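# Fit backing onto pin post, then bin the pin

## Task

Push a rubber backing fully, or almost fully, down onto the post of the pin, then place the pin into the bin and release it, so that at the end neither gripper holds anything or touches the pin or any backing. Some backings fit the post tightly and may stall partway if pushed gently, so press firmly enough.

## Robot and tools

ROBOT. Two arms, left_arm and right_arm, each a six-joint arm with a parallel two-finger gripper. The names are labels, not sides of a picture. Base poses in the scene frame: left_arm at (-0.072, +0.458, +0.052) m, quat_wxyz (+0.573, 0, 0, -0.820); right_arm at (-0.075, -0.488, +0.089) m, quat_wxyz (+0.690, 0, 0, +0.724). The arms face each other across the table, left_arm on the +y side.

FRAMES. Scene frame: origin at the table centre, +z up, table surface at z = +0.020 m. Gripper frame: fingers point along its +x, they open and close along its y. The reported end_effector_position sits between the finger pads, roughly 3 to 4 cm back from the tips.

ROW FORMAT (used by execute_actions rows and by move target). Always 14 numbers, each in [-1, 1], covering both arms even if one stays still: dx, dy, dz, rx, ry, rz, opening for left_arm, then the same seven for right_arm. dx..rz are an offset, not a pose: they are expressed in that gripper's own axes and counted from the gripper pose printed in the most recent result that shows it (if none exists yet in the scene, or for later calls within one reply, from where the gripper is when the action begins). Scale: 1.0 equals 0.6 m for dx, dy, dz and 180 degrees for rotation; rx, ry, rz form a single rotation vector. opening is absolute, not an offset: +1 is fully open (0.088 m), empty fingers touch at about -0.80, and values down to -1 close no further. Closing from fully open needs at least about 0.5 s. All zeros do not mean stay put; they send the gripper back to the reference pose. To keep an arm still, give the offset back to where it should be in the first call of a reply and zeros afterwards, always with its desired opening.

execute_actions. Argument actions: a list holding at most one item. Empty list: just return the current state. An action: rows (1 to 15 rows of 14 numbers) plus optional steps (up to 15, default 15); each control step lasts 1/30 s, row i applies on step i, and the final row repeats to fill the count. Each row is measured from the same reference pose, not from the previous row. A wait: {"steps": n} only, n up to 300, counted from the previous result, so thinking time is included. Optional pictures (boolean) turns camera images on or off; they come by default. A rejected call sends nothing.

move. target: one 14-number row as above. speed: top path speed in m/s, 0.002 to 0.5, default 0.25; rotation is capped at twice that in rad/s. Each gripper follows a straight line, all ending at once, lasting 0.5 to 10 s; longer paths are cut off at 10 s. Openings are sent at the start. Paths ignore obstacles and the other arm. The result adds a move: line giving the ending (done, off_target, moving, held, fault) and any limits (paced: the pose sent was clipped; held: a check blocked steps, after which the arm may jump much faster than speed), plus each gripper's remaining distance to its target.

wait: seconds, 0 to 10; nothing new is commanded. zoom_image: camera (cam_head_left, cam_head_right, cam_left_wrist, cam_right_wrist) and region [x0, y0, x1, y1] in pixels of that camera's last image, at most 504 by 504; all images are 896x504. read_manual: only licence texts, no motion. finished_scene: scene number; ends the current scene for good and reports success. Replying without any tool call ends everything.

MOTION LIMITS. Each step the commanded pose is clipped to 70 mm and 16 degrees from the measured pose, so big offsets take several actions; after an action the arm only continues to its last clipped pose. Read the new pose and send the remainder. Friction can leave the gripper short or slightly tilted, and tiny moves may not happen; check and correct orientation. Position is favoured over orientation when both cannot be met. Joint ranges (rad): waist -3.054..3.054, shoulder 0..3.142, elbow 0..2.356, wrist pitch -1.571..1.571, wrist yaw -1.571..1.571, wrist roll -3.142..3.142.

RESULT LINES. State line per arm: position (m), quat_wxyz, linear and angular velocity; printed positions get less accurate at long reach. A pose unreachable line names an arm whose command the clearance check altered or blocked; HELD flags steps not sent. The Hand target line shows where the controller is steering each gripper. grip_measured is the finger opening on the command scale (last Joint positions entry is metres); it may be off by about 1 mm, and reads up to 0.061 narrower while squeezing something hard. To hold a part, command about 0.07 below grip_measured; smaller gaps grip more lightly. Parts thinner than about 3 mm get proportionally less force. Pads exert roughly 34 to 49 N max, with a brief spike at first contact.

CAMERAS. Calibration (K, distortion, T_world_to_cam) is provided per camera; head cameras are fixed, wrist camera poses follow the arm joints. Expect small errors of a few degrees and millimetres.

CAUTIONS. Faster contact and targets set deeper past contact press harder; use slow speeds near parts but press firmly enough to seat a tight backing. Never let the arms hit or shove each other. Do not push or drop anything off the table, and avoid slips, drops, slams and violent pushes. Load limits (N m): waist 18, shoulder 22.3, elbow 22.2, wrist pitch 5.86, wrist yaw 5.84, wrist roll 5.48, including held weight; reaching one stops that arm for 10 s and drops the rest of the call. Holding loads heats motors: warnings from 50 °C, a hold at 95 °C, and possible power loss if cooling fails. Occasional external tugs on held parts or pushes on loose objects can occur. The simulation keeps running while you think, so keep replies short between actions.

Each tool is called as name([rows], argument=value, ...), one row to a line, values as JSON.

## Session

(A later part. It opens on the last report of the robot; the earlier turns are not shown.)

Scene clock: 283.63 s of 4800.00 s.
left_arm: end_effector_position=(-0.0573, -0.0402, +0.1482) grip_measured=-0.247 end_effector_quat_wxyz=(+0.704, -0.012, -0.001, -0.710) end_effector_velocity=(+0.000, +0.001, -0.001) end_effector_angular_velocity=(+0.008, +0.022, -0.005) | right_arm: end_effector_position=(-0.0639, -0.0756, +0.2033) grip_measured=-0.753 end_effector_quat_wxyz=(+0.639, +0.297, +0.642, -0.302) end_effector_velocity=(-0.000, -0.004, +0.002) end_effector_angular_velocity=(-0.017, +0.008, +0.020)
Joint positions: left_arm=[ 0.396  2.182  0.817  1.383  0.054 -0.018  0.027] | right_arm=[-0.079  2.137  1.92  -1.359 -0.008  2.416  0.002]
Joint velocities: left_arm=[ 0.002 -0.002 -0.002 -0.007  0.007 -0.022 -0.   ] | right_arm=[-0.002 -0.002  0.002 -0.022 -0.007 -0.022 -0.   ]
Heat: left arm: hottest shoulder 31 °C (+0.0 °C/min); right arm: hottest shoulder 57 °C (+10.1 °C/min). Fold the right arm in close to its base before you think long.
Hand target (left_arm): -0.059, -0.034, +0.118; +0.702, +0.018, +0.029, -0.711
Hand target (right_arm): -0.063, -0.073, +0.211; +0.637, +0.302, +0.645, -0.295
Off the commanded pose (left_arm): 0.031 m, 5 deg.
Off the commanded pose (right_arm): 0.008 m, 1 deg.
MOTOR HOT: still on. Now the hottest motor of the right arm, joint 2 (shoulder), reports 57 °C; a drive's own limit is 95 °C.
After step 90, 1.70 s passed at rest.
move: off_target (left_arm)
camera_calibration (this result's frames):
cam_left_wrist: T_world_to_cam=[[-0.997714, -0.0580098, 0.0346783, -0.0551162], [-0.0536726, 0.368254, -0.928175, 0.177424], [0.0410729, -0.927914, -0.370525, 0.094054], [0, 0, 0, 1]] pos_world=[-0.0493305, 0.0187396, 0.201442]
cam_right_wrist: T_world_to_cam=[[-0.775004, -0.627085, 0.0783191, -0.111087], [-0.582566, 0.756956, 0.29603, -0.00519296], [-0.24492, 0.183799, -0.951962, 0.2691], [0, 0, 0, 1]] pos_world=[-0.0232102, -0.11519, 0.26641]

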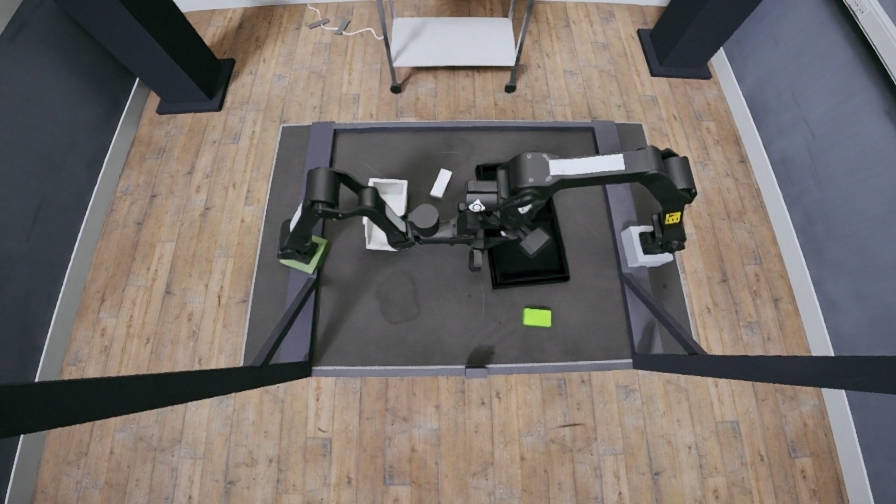

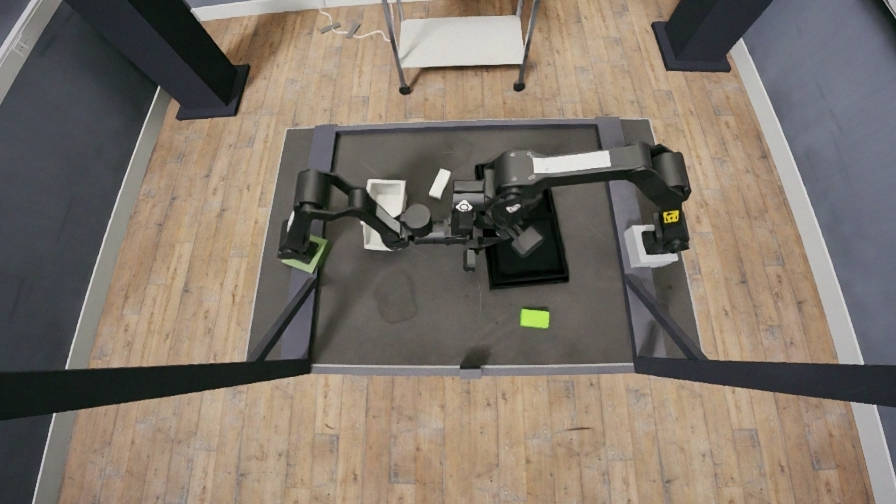

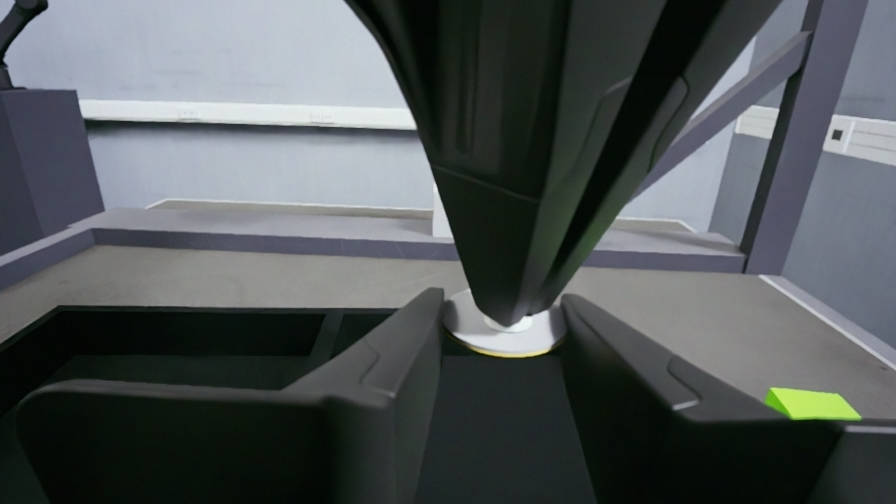

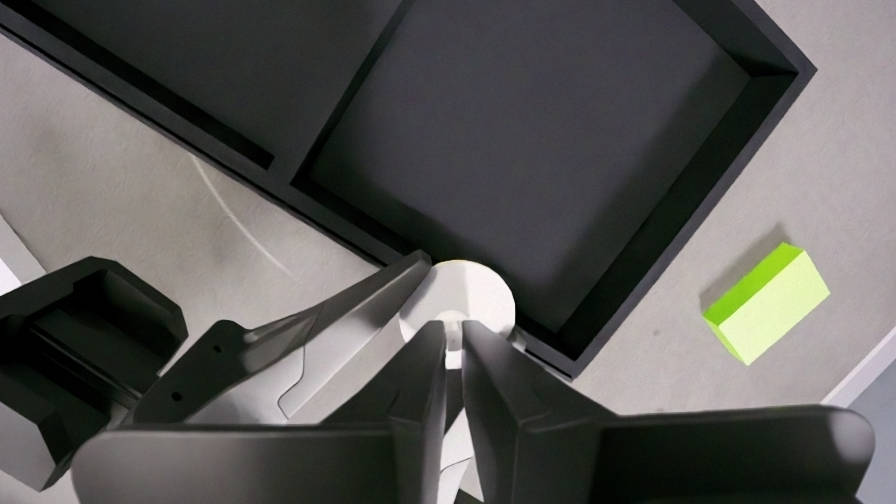

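move(target=[0,0,-0.008,0,0,0,-0.4,0,0,0,0,0,0,-0.9], speed=0.02)

move(target=[0,0,0,0,0,0,-0.36,0,0,0,0,0,0,-0.6])

move(target=[0,0,0,0,0,0,-0.36,-0.02,0,0,0.15,0,0,-0.55], speed=0.1)

zoom_image(camera="cam_right_wrist", region=[390,240,530,380])

Scene clock: 290.43 s of 4800.00 s.
left_arm: end_effector_position=(-0.0570, -0.0411, +0.1550) grip_measured=-0.247 end_effector_quat_wxyz=(+0.704, -0.021, -0.011, -0.710) end_effector_velocity=(-0.000, +0.000, -0.004) end_effector_angular_velocity=(+0.022, +0.009, +0.005) | right_arm: end_effector_position=(-0.0639, -0.0758, +0.2031) grip_measured=-0.753 end_effector_quat_wxyz=(+0.639, +0.296, +0.642, -0.302) end_effector_velocity=(-0.000, +0.000, -0.001) end_effector_angular_velocity=(+0.003, +0.007, +0.005)
Joint positions: left_arm=[ 0.397  2.18   0.822  1.404  0.053 -0.018  0.027] | right_arm=[-0.079  2.137  1.92  -1.36  -0.008  2.415  0.002]
Joint velocities: left_arm=[-0.002 -0.002 -0.002 -0.022 -0.007 -0.007 -0.   ] | right_arm=[-0.002 -0.002 -0.007  0.007 -0.007 -0.007 -0.   ]
Heat: left arm: hottest shoulder 31 °C (+1.0 °C/min); right arm: hottest shoulder 57 °C (+8.1 °C/min). Fold the right arm in close to its base before you think long.
Hand target (left_arm): -0.057, -0.040, +0.143; +0.704, -0.012, -0.000, -0.710
Hand target (right_arm): -0.064, -0.076, +0.203; +0.638, +0.298, +0.642, -0.303
Off the commanded pose (left_arm): 0.012 m, 2 deg.
Off the commanded pose (right_arm): 0.000 m, 0 deg.
MOTOR HOT: still on. Now the hottest motor of the right arm, joint 2 (shoulder), reports 57 °C; a drive's own limit is 95 °C.
After step 90, 3.10 s passed at rest.
move: off_target (left_arm)
camera_calibration (this result's frames):
cam_left_wrist: T_world_to_cam=[[-0.997712, -0.0578278, 0.0350306, -0.0551653], [-0.0528077, 0.342966, -0.937862, 0.184652], [0.0422201, -0.937566, -0.345235, 0.0914461], [0, 0, 0, 1]] pos_world=[-0.0491489, 0.0192173, 0.206681]
cam_right_wrist: T_world_to_cam=[[-0.774042, -0.628147, 0.079311, -0.111396], [-0.583705, 0.756514, 0.294917, -0.00489443], [-0.245251, 0.181984, -0.952226, 0.26883], [0, 0, 0, 1]] pos_world=[-0.0231515, -0.115193, 0.266265]

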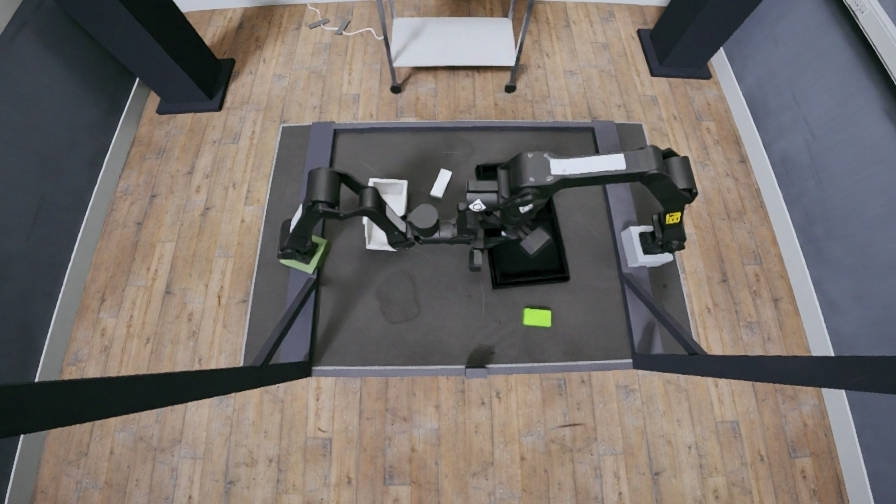

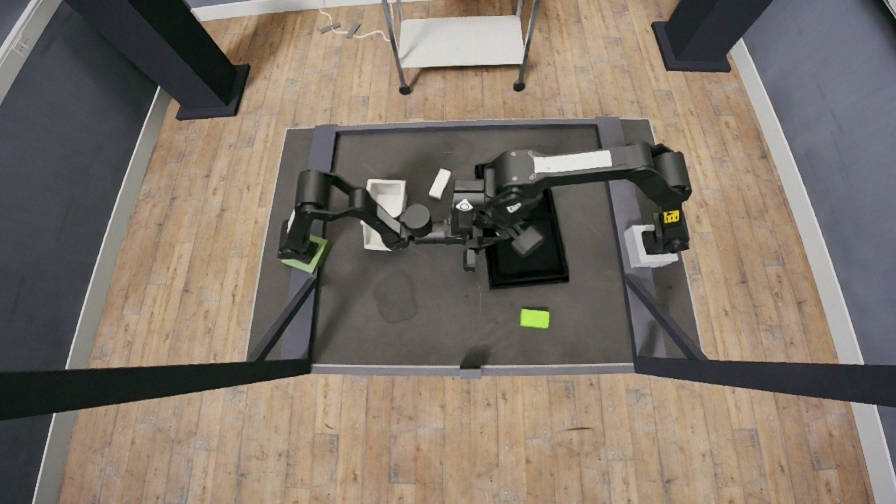

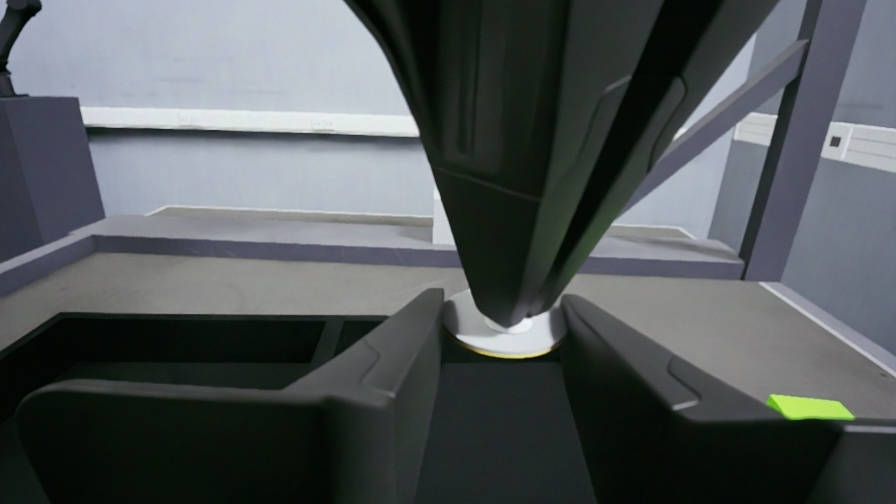

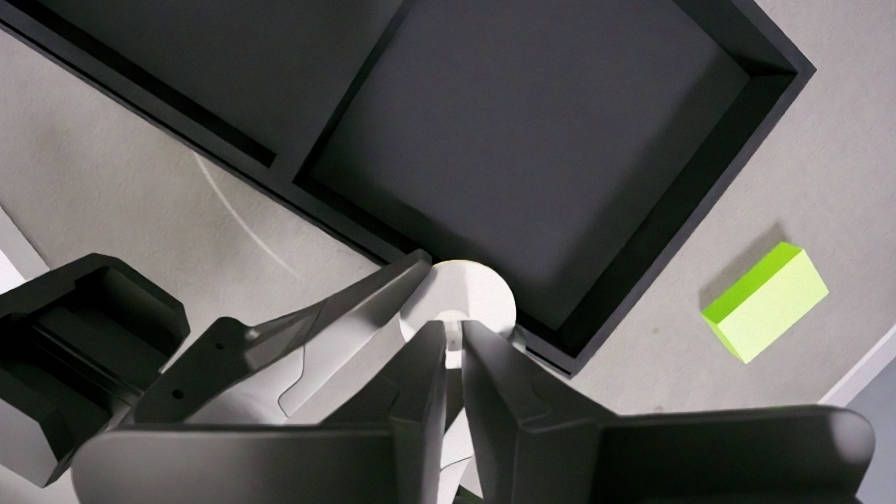

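Scene clock: 291.03 s of 4800.00 s.
left_arm: end_effector_position=(-0.0570, -0.0411, +0.1547) grip_measured=-0.247 end_effector_quat_wxyz=(+0.704, -0.021, -0.010, -0.710) end_effector_velocity=(+0.002, +0.000, -0.001) end_effector_angular_velocity=(+0.007, +0.009, +0.019) | right_arm: end_effector_position=(-0.0639, -0.0758, +0.2031) grip_measured=-0.604 end_effector_quat_wxyz=(+0.639, +0.296, +0.642, -0.302) end_effector_velocity=(+0.002, -0.004, +0.004) end_effector_angular_velocity=(-0.012, +0.008, +0.015)
Joint positions: left_arm=[ 0.397  2.18   0.822  1.402  0.053 -0.018  0.027] | right_arm=[-0.079  2.137  1.92  -1.36  -0.008  2.415  0.009]
Joint velocities: left_arm=[-0.002 -0.002 -0.002 -0.007 -0.022 -0.007 -0.   ] | right_arm=[-0.007 -0.007  0.002 -0.022 -0.007 -0.022  0.001]
Heat: left arm: hottest shoulder 31 °C (+1.0 °C/min); right arm: hottest shoulder 57 °C (+8.0 °C/min). Fold the right arm in close to its base before you think long.
Hand target (left_arm): -0.057, -0.041, +0.155; +0.704, -0.021, -0.011, -0.710
Hand target (right_arm): -0.064, -0.076, +0.203; +0.639, +0.296, +0.642, -0.302
Off the commanded pose (left_arm): 0.000 m, 0 deg.
Off the commanded pose (right_arm): 0.000 m, 0 deg.
MOTOR HOT: still on. Now the hottest motor of the right arm, joint 2 (shoulder), reports 57 °C; a drive's own limit is 95 °C.
move: done
camera_calibration (this result's frames):
cam_left_wrist: T_world_to_cam=[[-0.99771, -0.0578678, 0.0350165, -0.0551561], [-0.0528566, 0.344038, -0.937467, 0.184402], [0.0422021, -0.937171, -0.346309, 0.091531], [0, 0, 0, 1]] pos_world=[-0.0491457, 0.019147, 0.2065]
cam_right_wrist: T_world_to_cam=[[-0.774042, -0.628147, 0.079311, -0.111396], [-0.583705, 0.756514, 0.294917, -0.00489443], [-0.245251, 0.181984, -0.952226, 0.26883], [0, 0, 0, 1]] pos_world=[-0.0231515, -0.115193, 0.266265]

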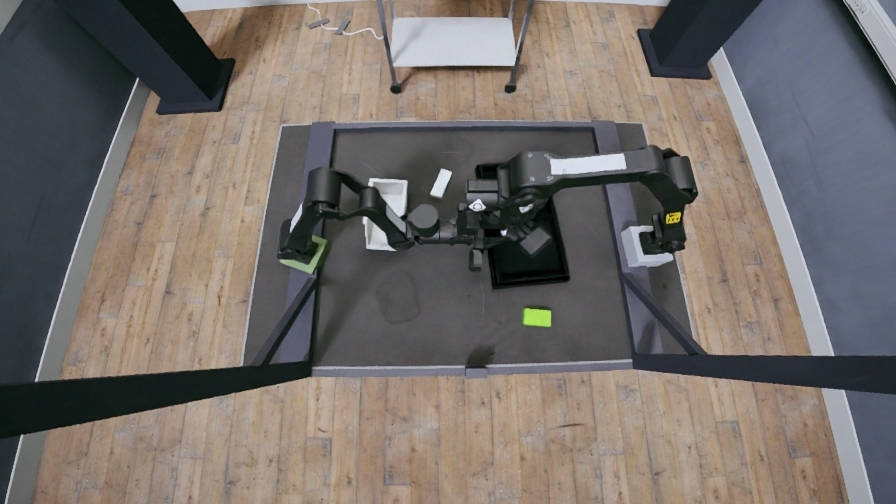

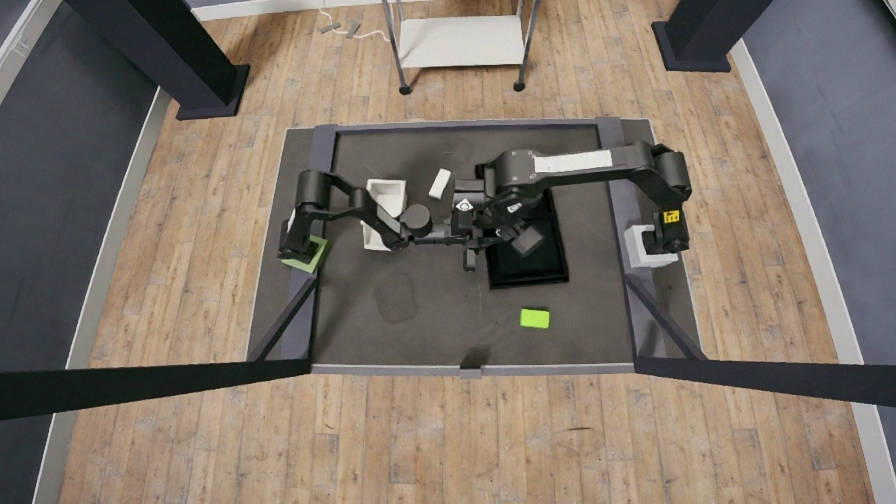

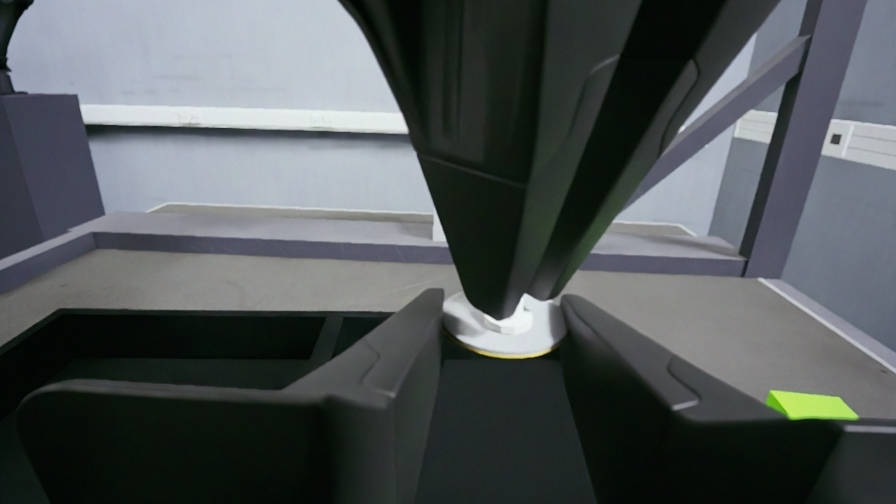

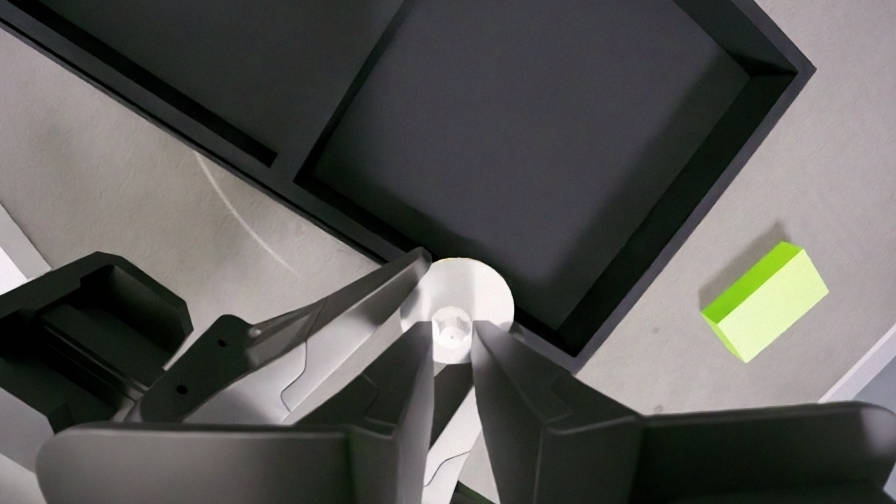

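Scene clock: 293.73 s of 4800.00 s.
left_arm: end_effector_position=(-0.0570, -0.0411, +0.1547) grip_measured=-0.247 end_effector_quat_wxyz=(+0.704, -0.021, -0.010, -0.710) end_effector_velocity=(-0.002, -0.001, +0.003) end_effector_angular_velocity=(-0.002, +0.022, -0.011) | right_arm: end_effector_position=(-0.0639, -0.0769, +0.2141) grip_measured=-0.552 end_effector_quat_wxyz=(+0.554, +0.435, +0.554, -0.444) end_effector_velocity=(-0.000, -0.002, +0.000) end_effector_angular_velocity=(-0.007, +0.007, -0.010)
Joint positions: left_arm=[ 0.397  2.18   0.822  1.402  0.053 -0.018  0.027] | right_arm=[-0.079  2.137  1.964 -1.406 -0.008  2.882  0.012]
Joint velocities: left_arm=[-0.002 -0.007  0.002 -0.007  0.007 -0.022 -0.   ] | right_arm=[-0.002 -0.002 -0.002 -0.007 -0.007  0.007 -0.   ]
Heat: left arm: hottest shoulder 31 °C (+1.0 °C/min); right arm: hottest shoulder 56 °C (+6.1 °C/min). Fold the right arm in close to its base before you think long.
Hand target (left_arm): -0.057, -0.041, +0.155; +0.704, -0.021, -0.010, -0.710
Hand target (right_arm): -0.064, -0.076, +0.215; +0.552, +0.437, +0.554, -0.444
Off the commanded pose (left_arm): 0.000 m, 0 deg.
Off the commanded pose (right_arm): 0.002 m, 0 deg.
MOTOR HOT: still on. Now the hottest motor of the right arm, joint 2 (shoulder), reports 56 °C; a drive's own limit is 95 °C.
move: done
camera_calibration (this result's frames):
cam_left_wrist: T_world_to_cam=[[-0.99771, -0.0578678, 0.0350165, -0.0551561], [-0.0528566, 0.344038, -0.937467, 0.184402], [0.0422021, -0.937171, -0.346309, 0.091531], [0, 0, 0, 1]] pos_world=[-0.0491457, 0.019147, 0.2065]
cam_right_wrist: T_world_to_cam=[[-0.974073, -0.211964, 0.0790807, -0.0937131], [-0.181205, 0.940257, 0.28824, 0.033956], [-0.135453, 0.266437, -0.954287, 0.29341], [0, 0, 0, 1]] pos_world=[-0.0453871, -0.129966, 0.277621]

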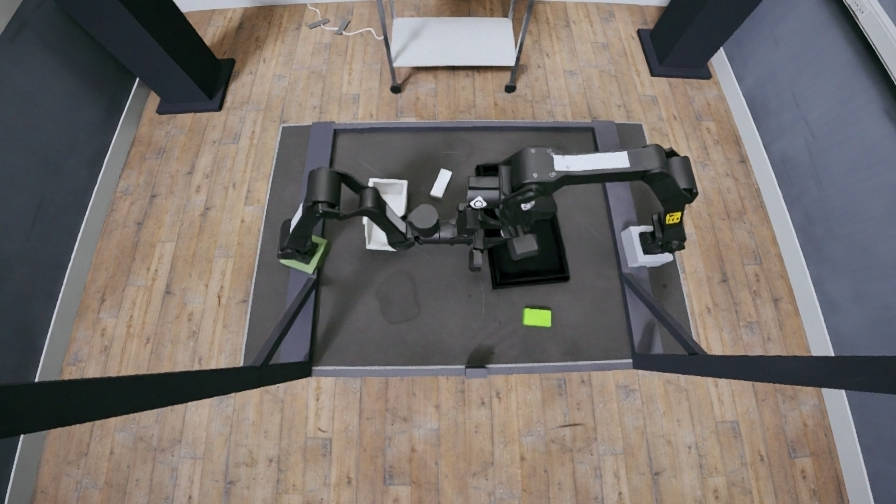

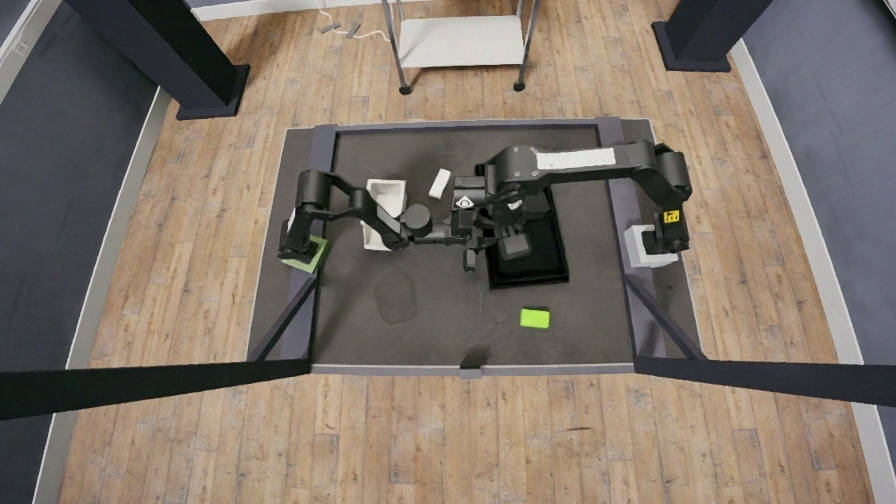

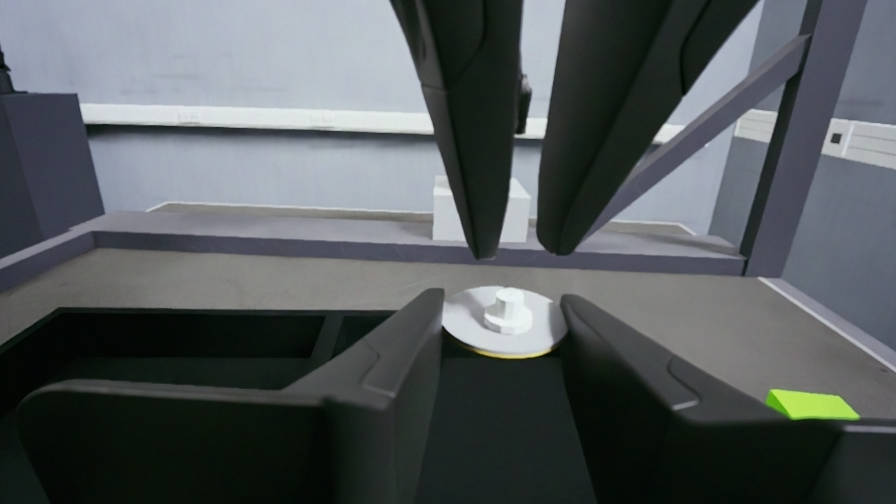

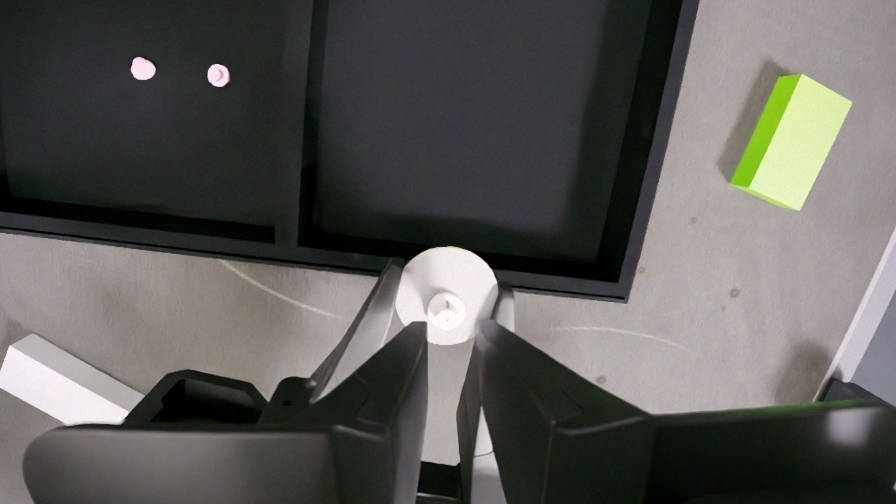

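Region (390, 240, 530, 380) of cam_right_wrist's 896x504 image, scaled by 3.600, with more detail than that image has.

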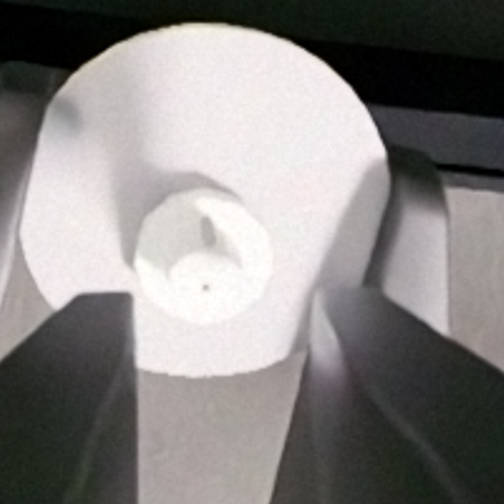

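move(target=[0,0,0,0,0,0,-0.36,0.027,0.004,0.001,0,-0.004,0,-0.55], speed=0.02)

Scene clock: 298.23 s of 4800.00 s.
left_arm: end_effector_position=(-0.0570, -0.0411, +0.1547) grip_measured=-0.247 end_effector_quat_wxyz=(+0.704, -0.021, -0.010, -0.710) end_effector_velocity=(+0.002, -0.001, +0.003) end_effector_angular_velocity=(-0.002, +0.008, +0.009) | right_arm: end_effector_position=(-0.0632, -0.0754, +0.2043) grip_measured=-0.552 end_effector_quat_wxyz=(+0.553, +0.437, +0.555, -0.442) end_effector_velocity=(+0.000, +0.003, -0.001) end_effector_angular_velocity=(+0.017, +0.007, +0.005)
Joint positions: left_arm=[ 0.397  2.18   0.822  1.402  0.053 -0.018  0.027] | right_arm=[-0.081  2.137  1.925 -1.363 -0.007  2.88   0.012]
Joint velocities: left_arm=[ 0.002 -0.007  0.002 -0.007 -0.007 -0.007 -0.   ] | right_arm=[-0.002 -0.002 -0.007  0.022 -0.007 -0.007 -0.001]
Heat: left arm: hottest shoulder 32 °C (+2.0 °C/min); right arm: hottest shoulder 56 °C (+5.1 °C/min). Fold the right arm in close to its base before you think long.
Hand target (left_arm): -0.057, -0.041, +0.155; +0.704, -0.021, -0.010, -0.710
Hand target (right_arm): -0.062, -0.077, +0.198; +0.557, +0.433, +0.551, -0.446
Off the commanded pose (left_arm): 0.000 m, 0 deg.
Off the commanded pose (right_arm): 0.007 m, 1 deg.
MOTOR HOT: still on. Now the hottest motor of the right arm, joint 2 (shoulder), reports 56 °C; a drive's own limit is 95 °C.
After step 90, 0.47 s passed at rest.
move: done
camera_calibration (this result's frames):
cam_left_wrist: T_world_to_cam=[[-0.99771, -0.0578678, 0.0350165, -0.0551561], [-0.0528566, 0.344038, -0.937467, 0.184402], [0.0422021, -0.937171, -0.346309, 0.091531], [0, 0, 0, 1]] pos_world=[-0.0491457, 0.019147, 0.2065]
cam_right_wrist: T_world_to_cam=[[-0.974031, -0.212697, 0.0776091, -0.0916792], [-0.181714, 0.938858, 0.292448, 0.034539], [-0.135067, 0.270751, -0.953127, 0.283969], [0, 0, 0, 1]] pos_world=[-0.0446674, -0.128812, 0.267672]

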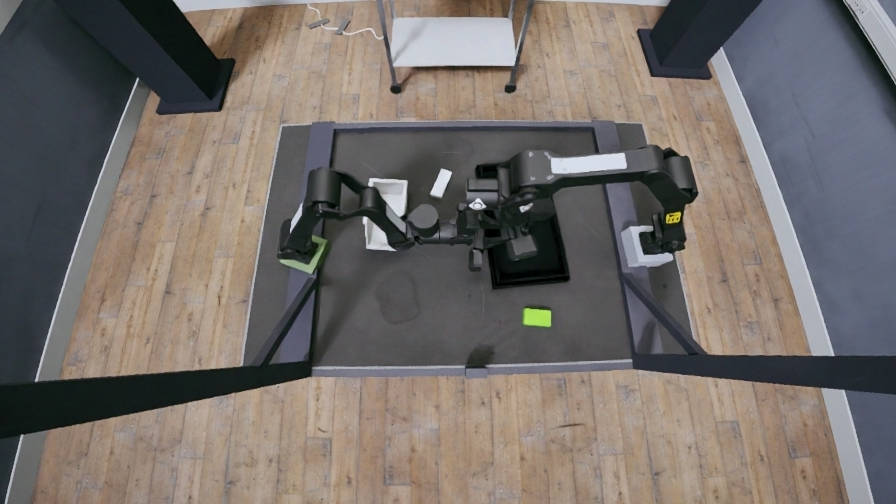

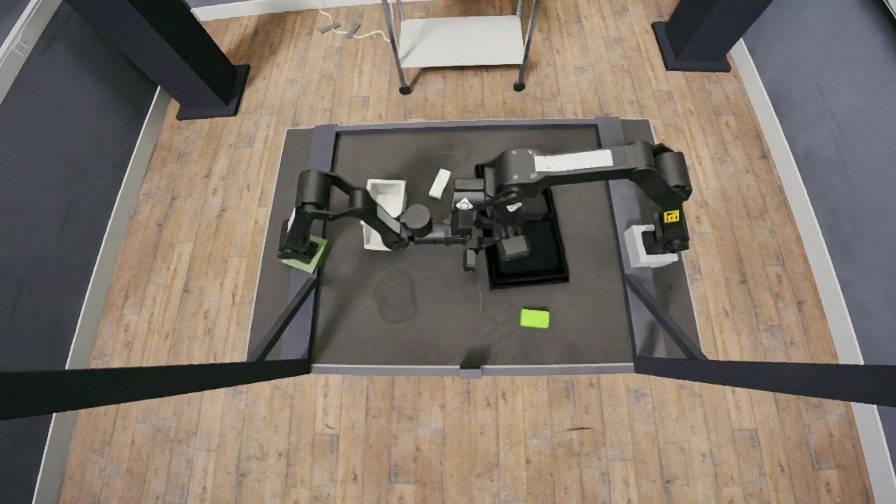

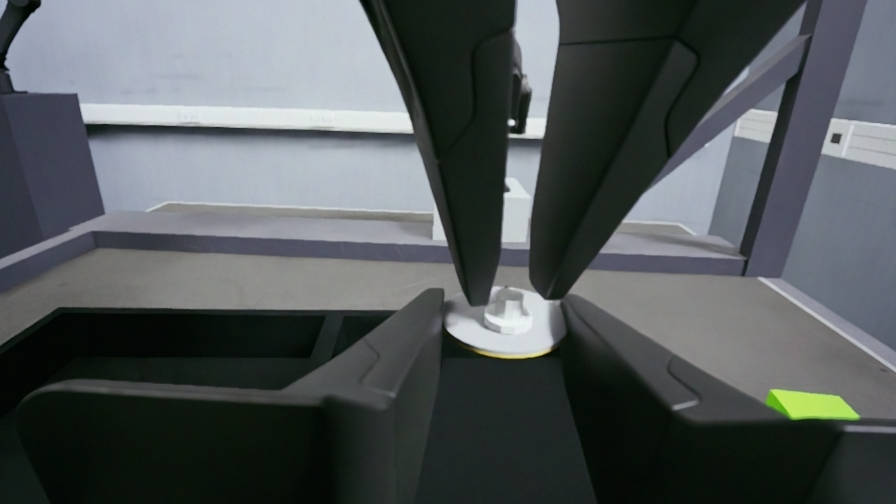

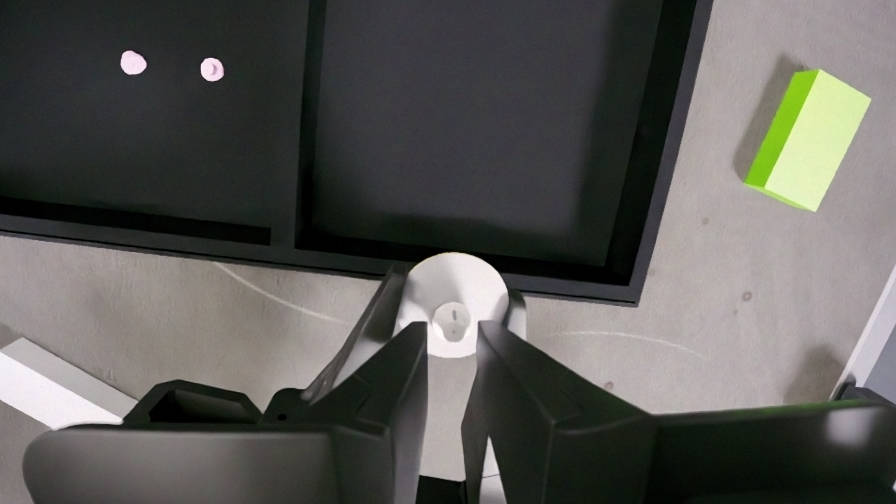

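move(target=[0,0,0.0,0,0,0,-0.36,0.016,0,0.003,0,-0.006,0,-0.62], speed=0.015)

Scene clock: 301.20 s of 4800.00 s.
left_arm: end_effector_position=(-0.0570, -0.0411, +0.1547) grip_measured=-0.247 end_effector_quat_wxyz=(+0.704, -0.021, -0.010, -0.710) end_effector_velocity=(-0.000, +0.000, -0.001) end_effector_angular_velocity=(+0.007, +0.008, +0.005) | right_arm: end_effector_position=(-0.0629, -0.0755, +0.2013) grip_measured=-0.618 end_effector_quat_wxyz=(+0.554, +0.437, +0.555, -0.442) end_effector_velocity=(-0.000, +0.000, -0.001) end_effector_angular_velocity=(+0.003, +0.007, +0.005)
Joint positions: left_arm=[ 0.397  2.18   0.822  1.402  0.053 -0.018  0.027] | right_arm=[-0.081  2.137  1.913 -1.351 -0.005  2.879  0.009]
Joint velocities: left_arm=[-0.002 -0.002 -0.002 -0.007 -0.007 -0.007 -0.   ] | right_arm=[-0.002 -0.002 -0.007  0.007 -0.007 -0.007 -0.   ]
Heat: left arm: hottest shoulder 32 °C (+2.0 °C/min); right arm: hottest shoulder 56 °C (+5.1 °C/min). Fold the right arm in close to its base before you think long.
Hand target (left_arm): -0.057, -0.041, +0.155; +0.704, -0.021, -0.010, -0.710
Hand target (right_arm): -0.063, -0.077, +0.195; +0.558, +0.432, +0.550, -0.446
Off the commanded pose (left_arm): 0.000 m, 0 deg.
Off the commanded pose (right_arm): 0.007 m, 1 deg.
MOTOR HOT: still on. Now the hottest motor of the right arm, joint 2 (shoulder), reports 56 °C; a drive's own limit is 95 °C.
move: done
camera_calibration (this result's frames):
cam_left_wrist: T_world_to_cam=[[-0.99771, -0.0578678, 0.0350165, -0.0551561], [-0.0528566, 0.344038, -0.937467, 0.184402], [0.0422021, -0.937171, -0.346309, 0.091531], [0, 0, 0, 1]] pos_world=[-0.0491457, 0.019147, 0.2065]
cam_right_wrist: T_world_to_cam=[[-0.974093, -0.213014, 0.0759525, -0.0908813], [-0.182629, 0.939026, 0.291335, 0.0357719], [-0.13338, 0.269916, -0.953601, 0.28124], [0, 0, 0, 1]] pos_world=[-0.0444822, -0.128861, 0.264672]

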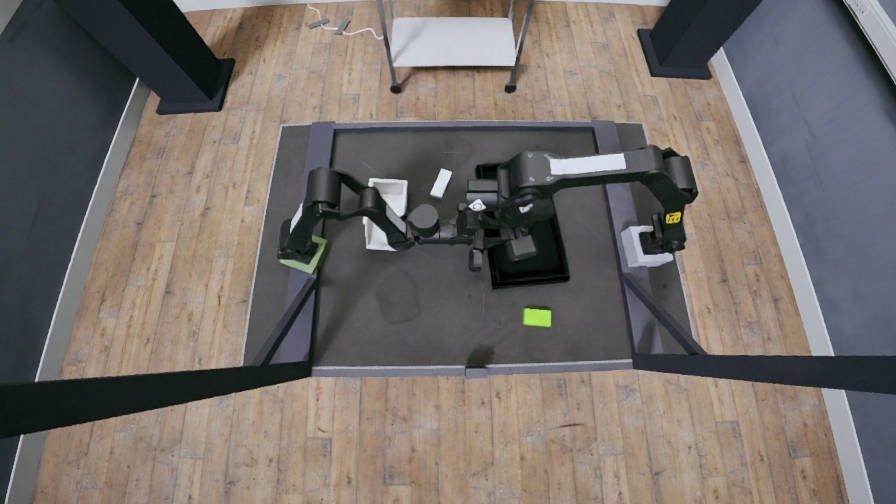

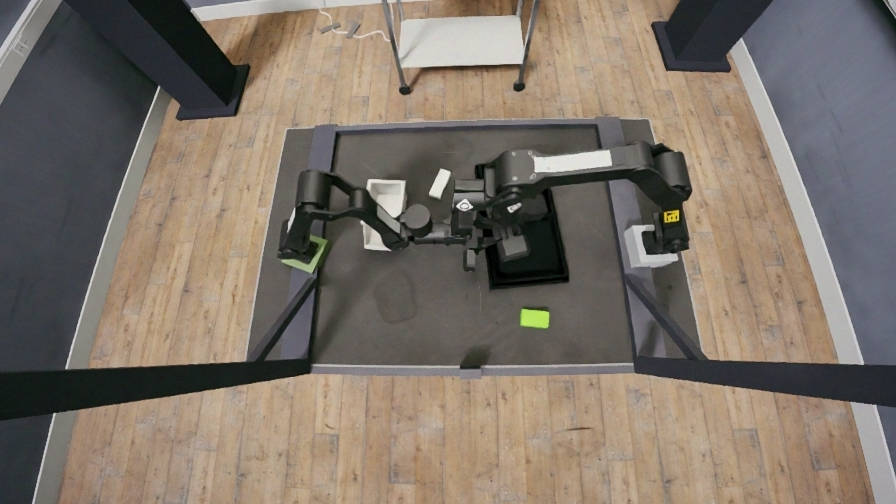

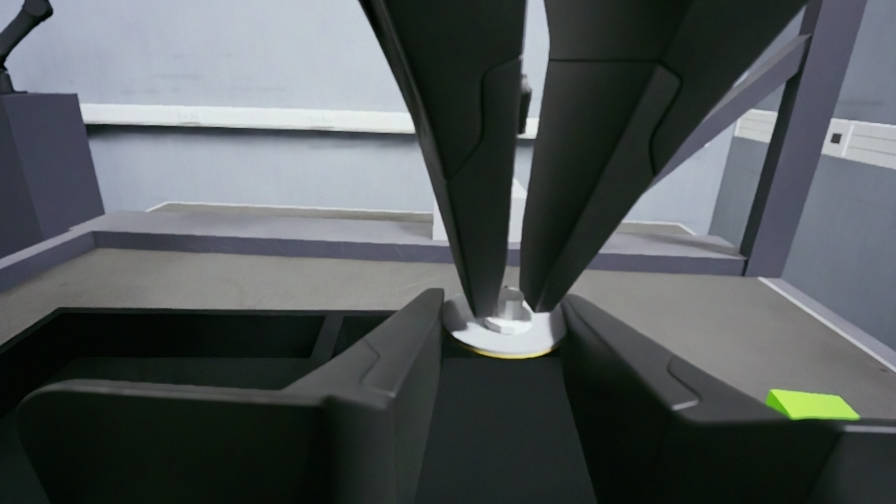

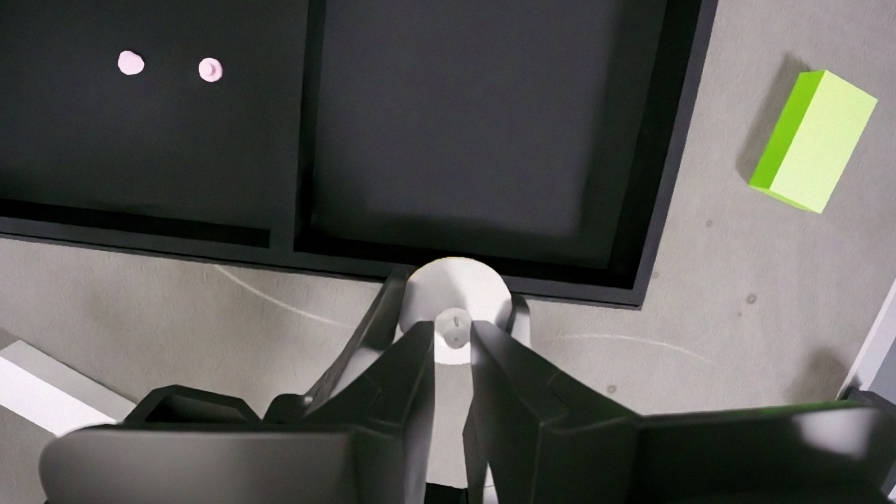

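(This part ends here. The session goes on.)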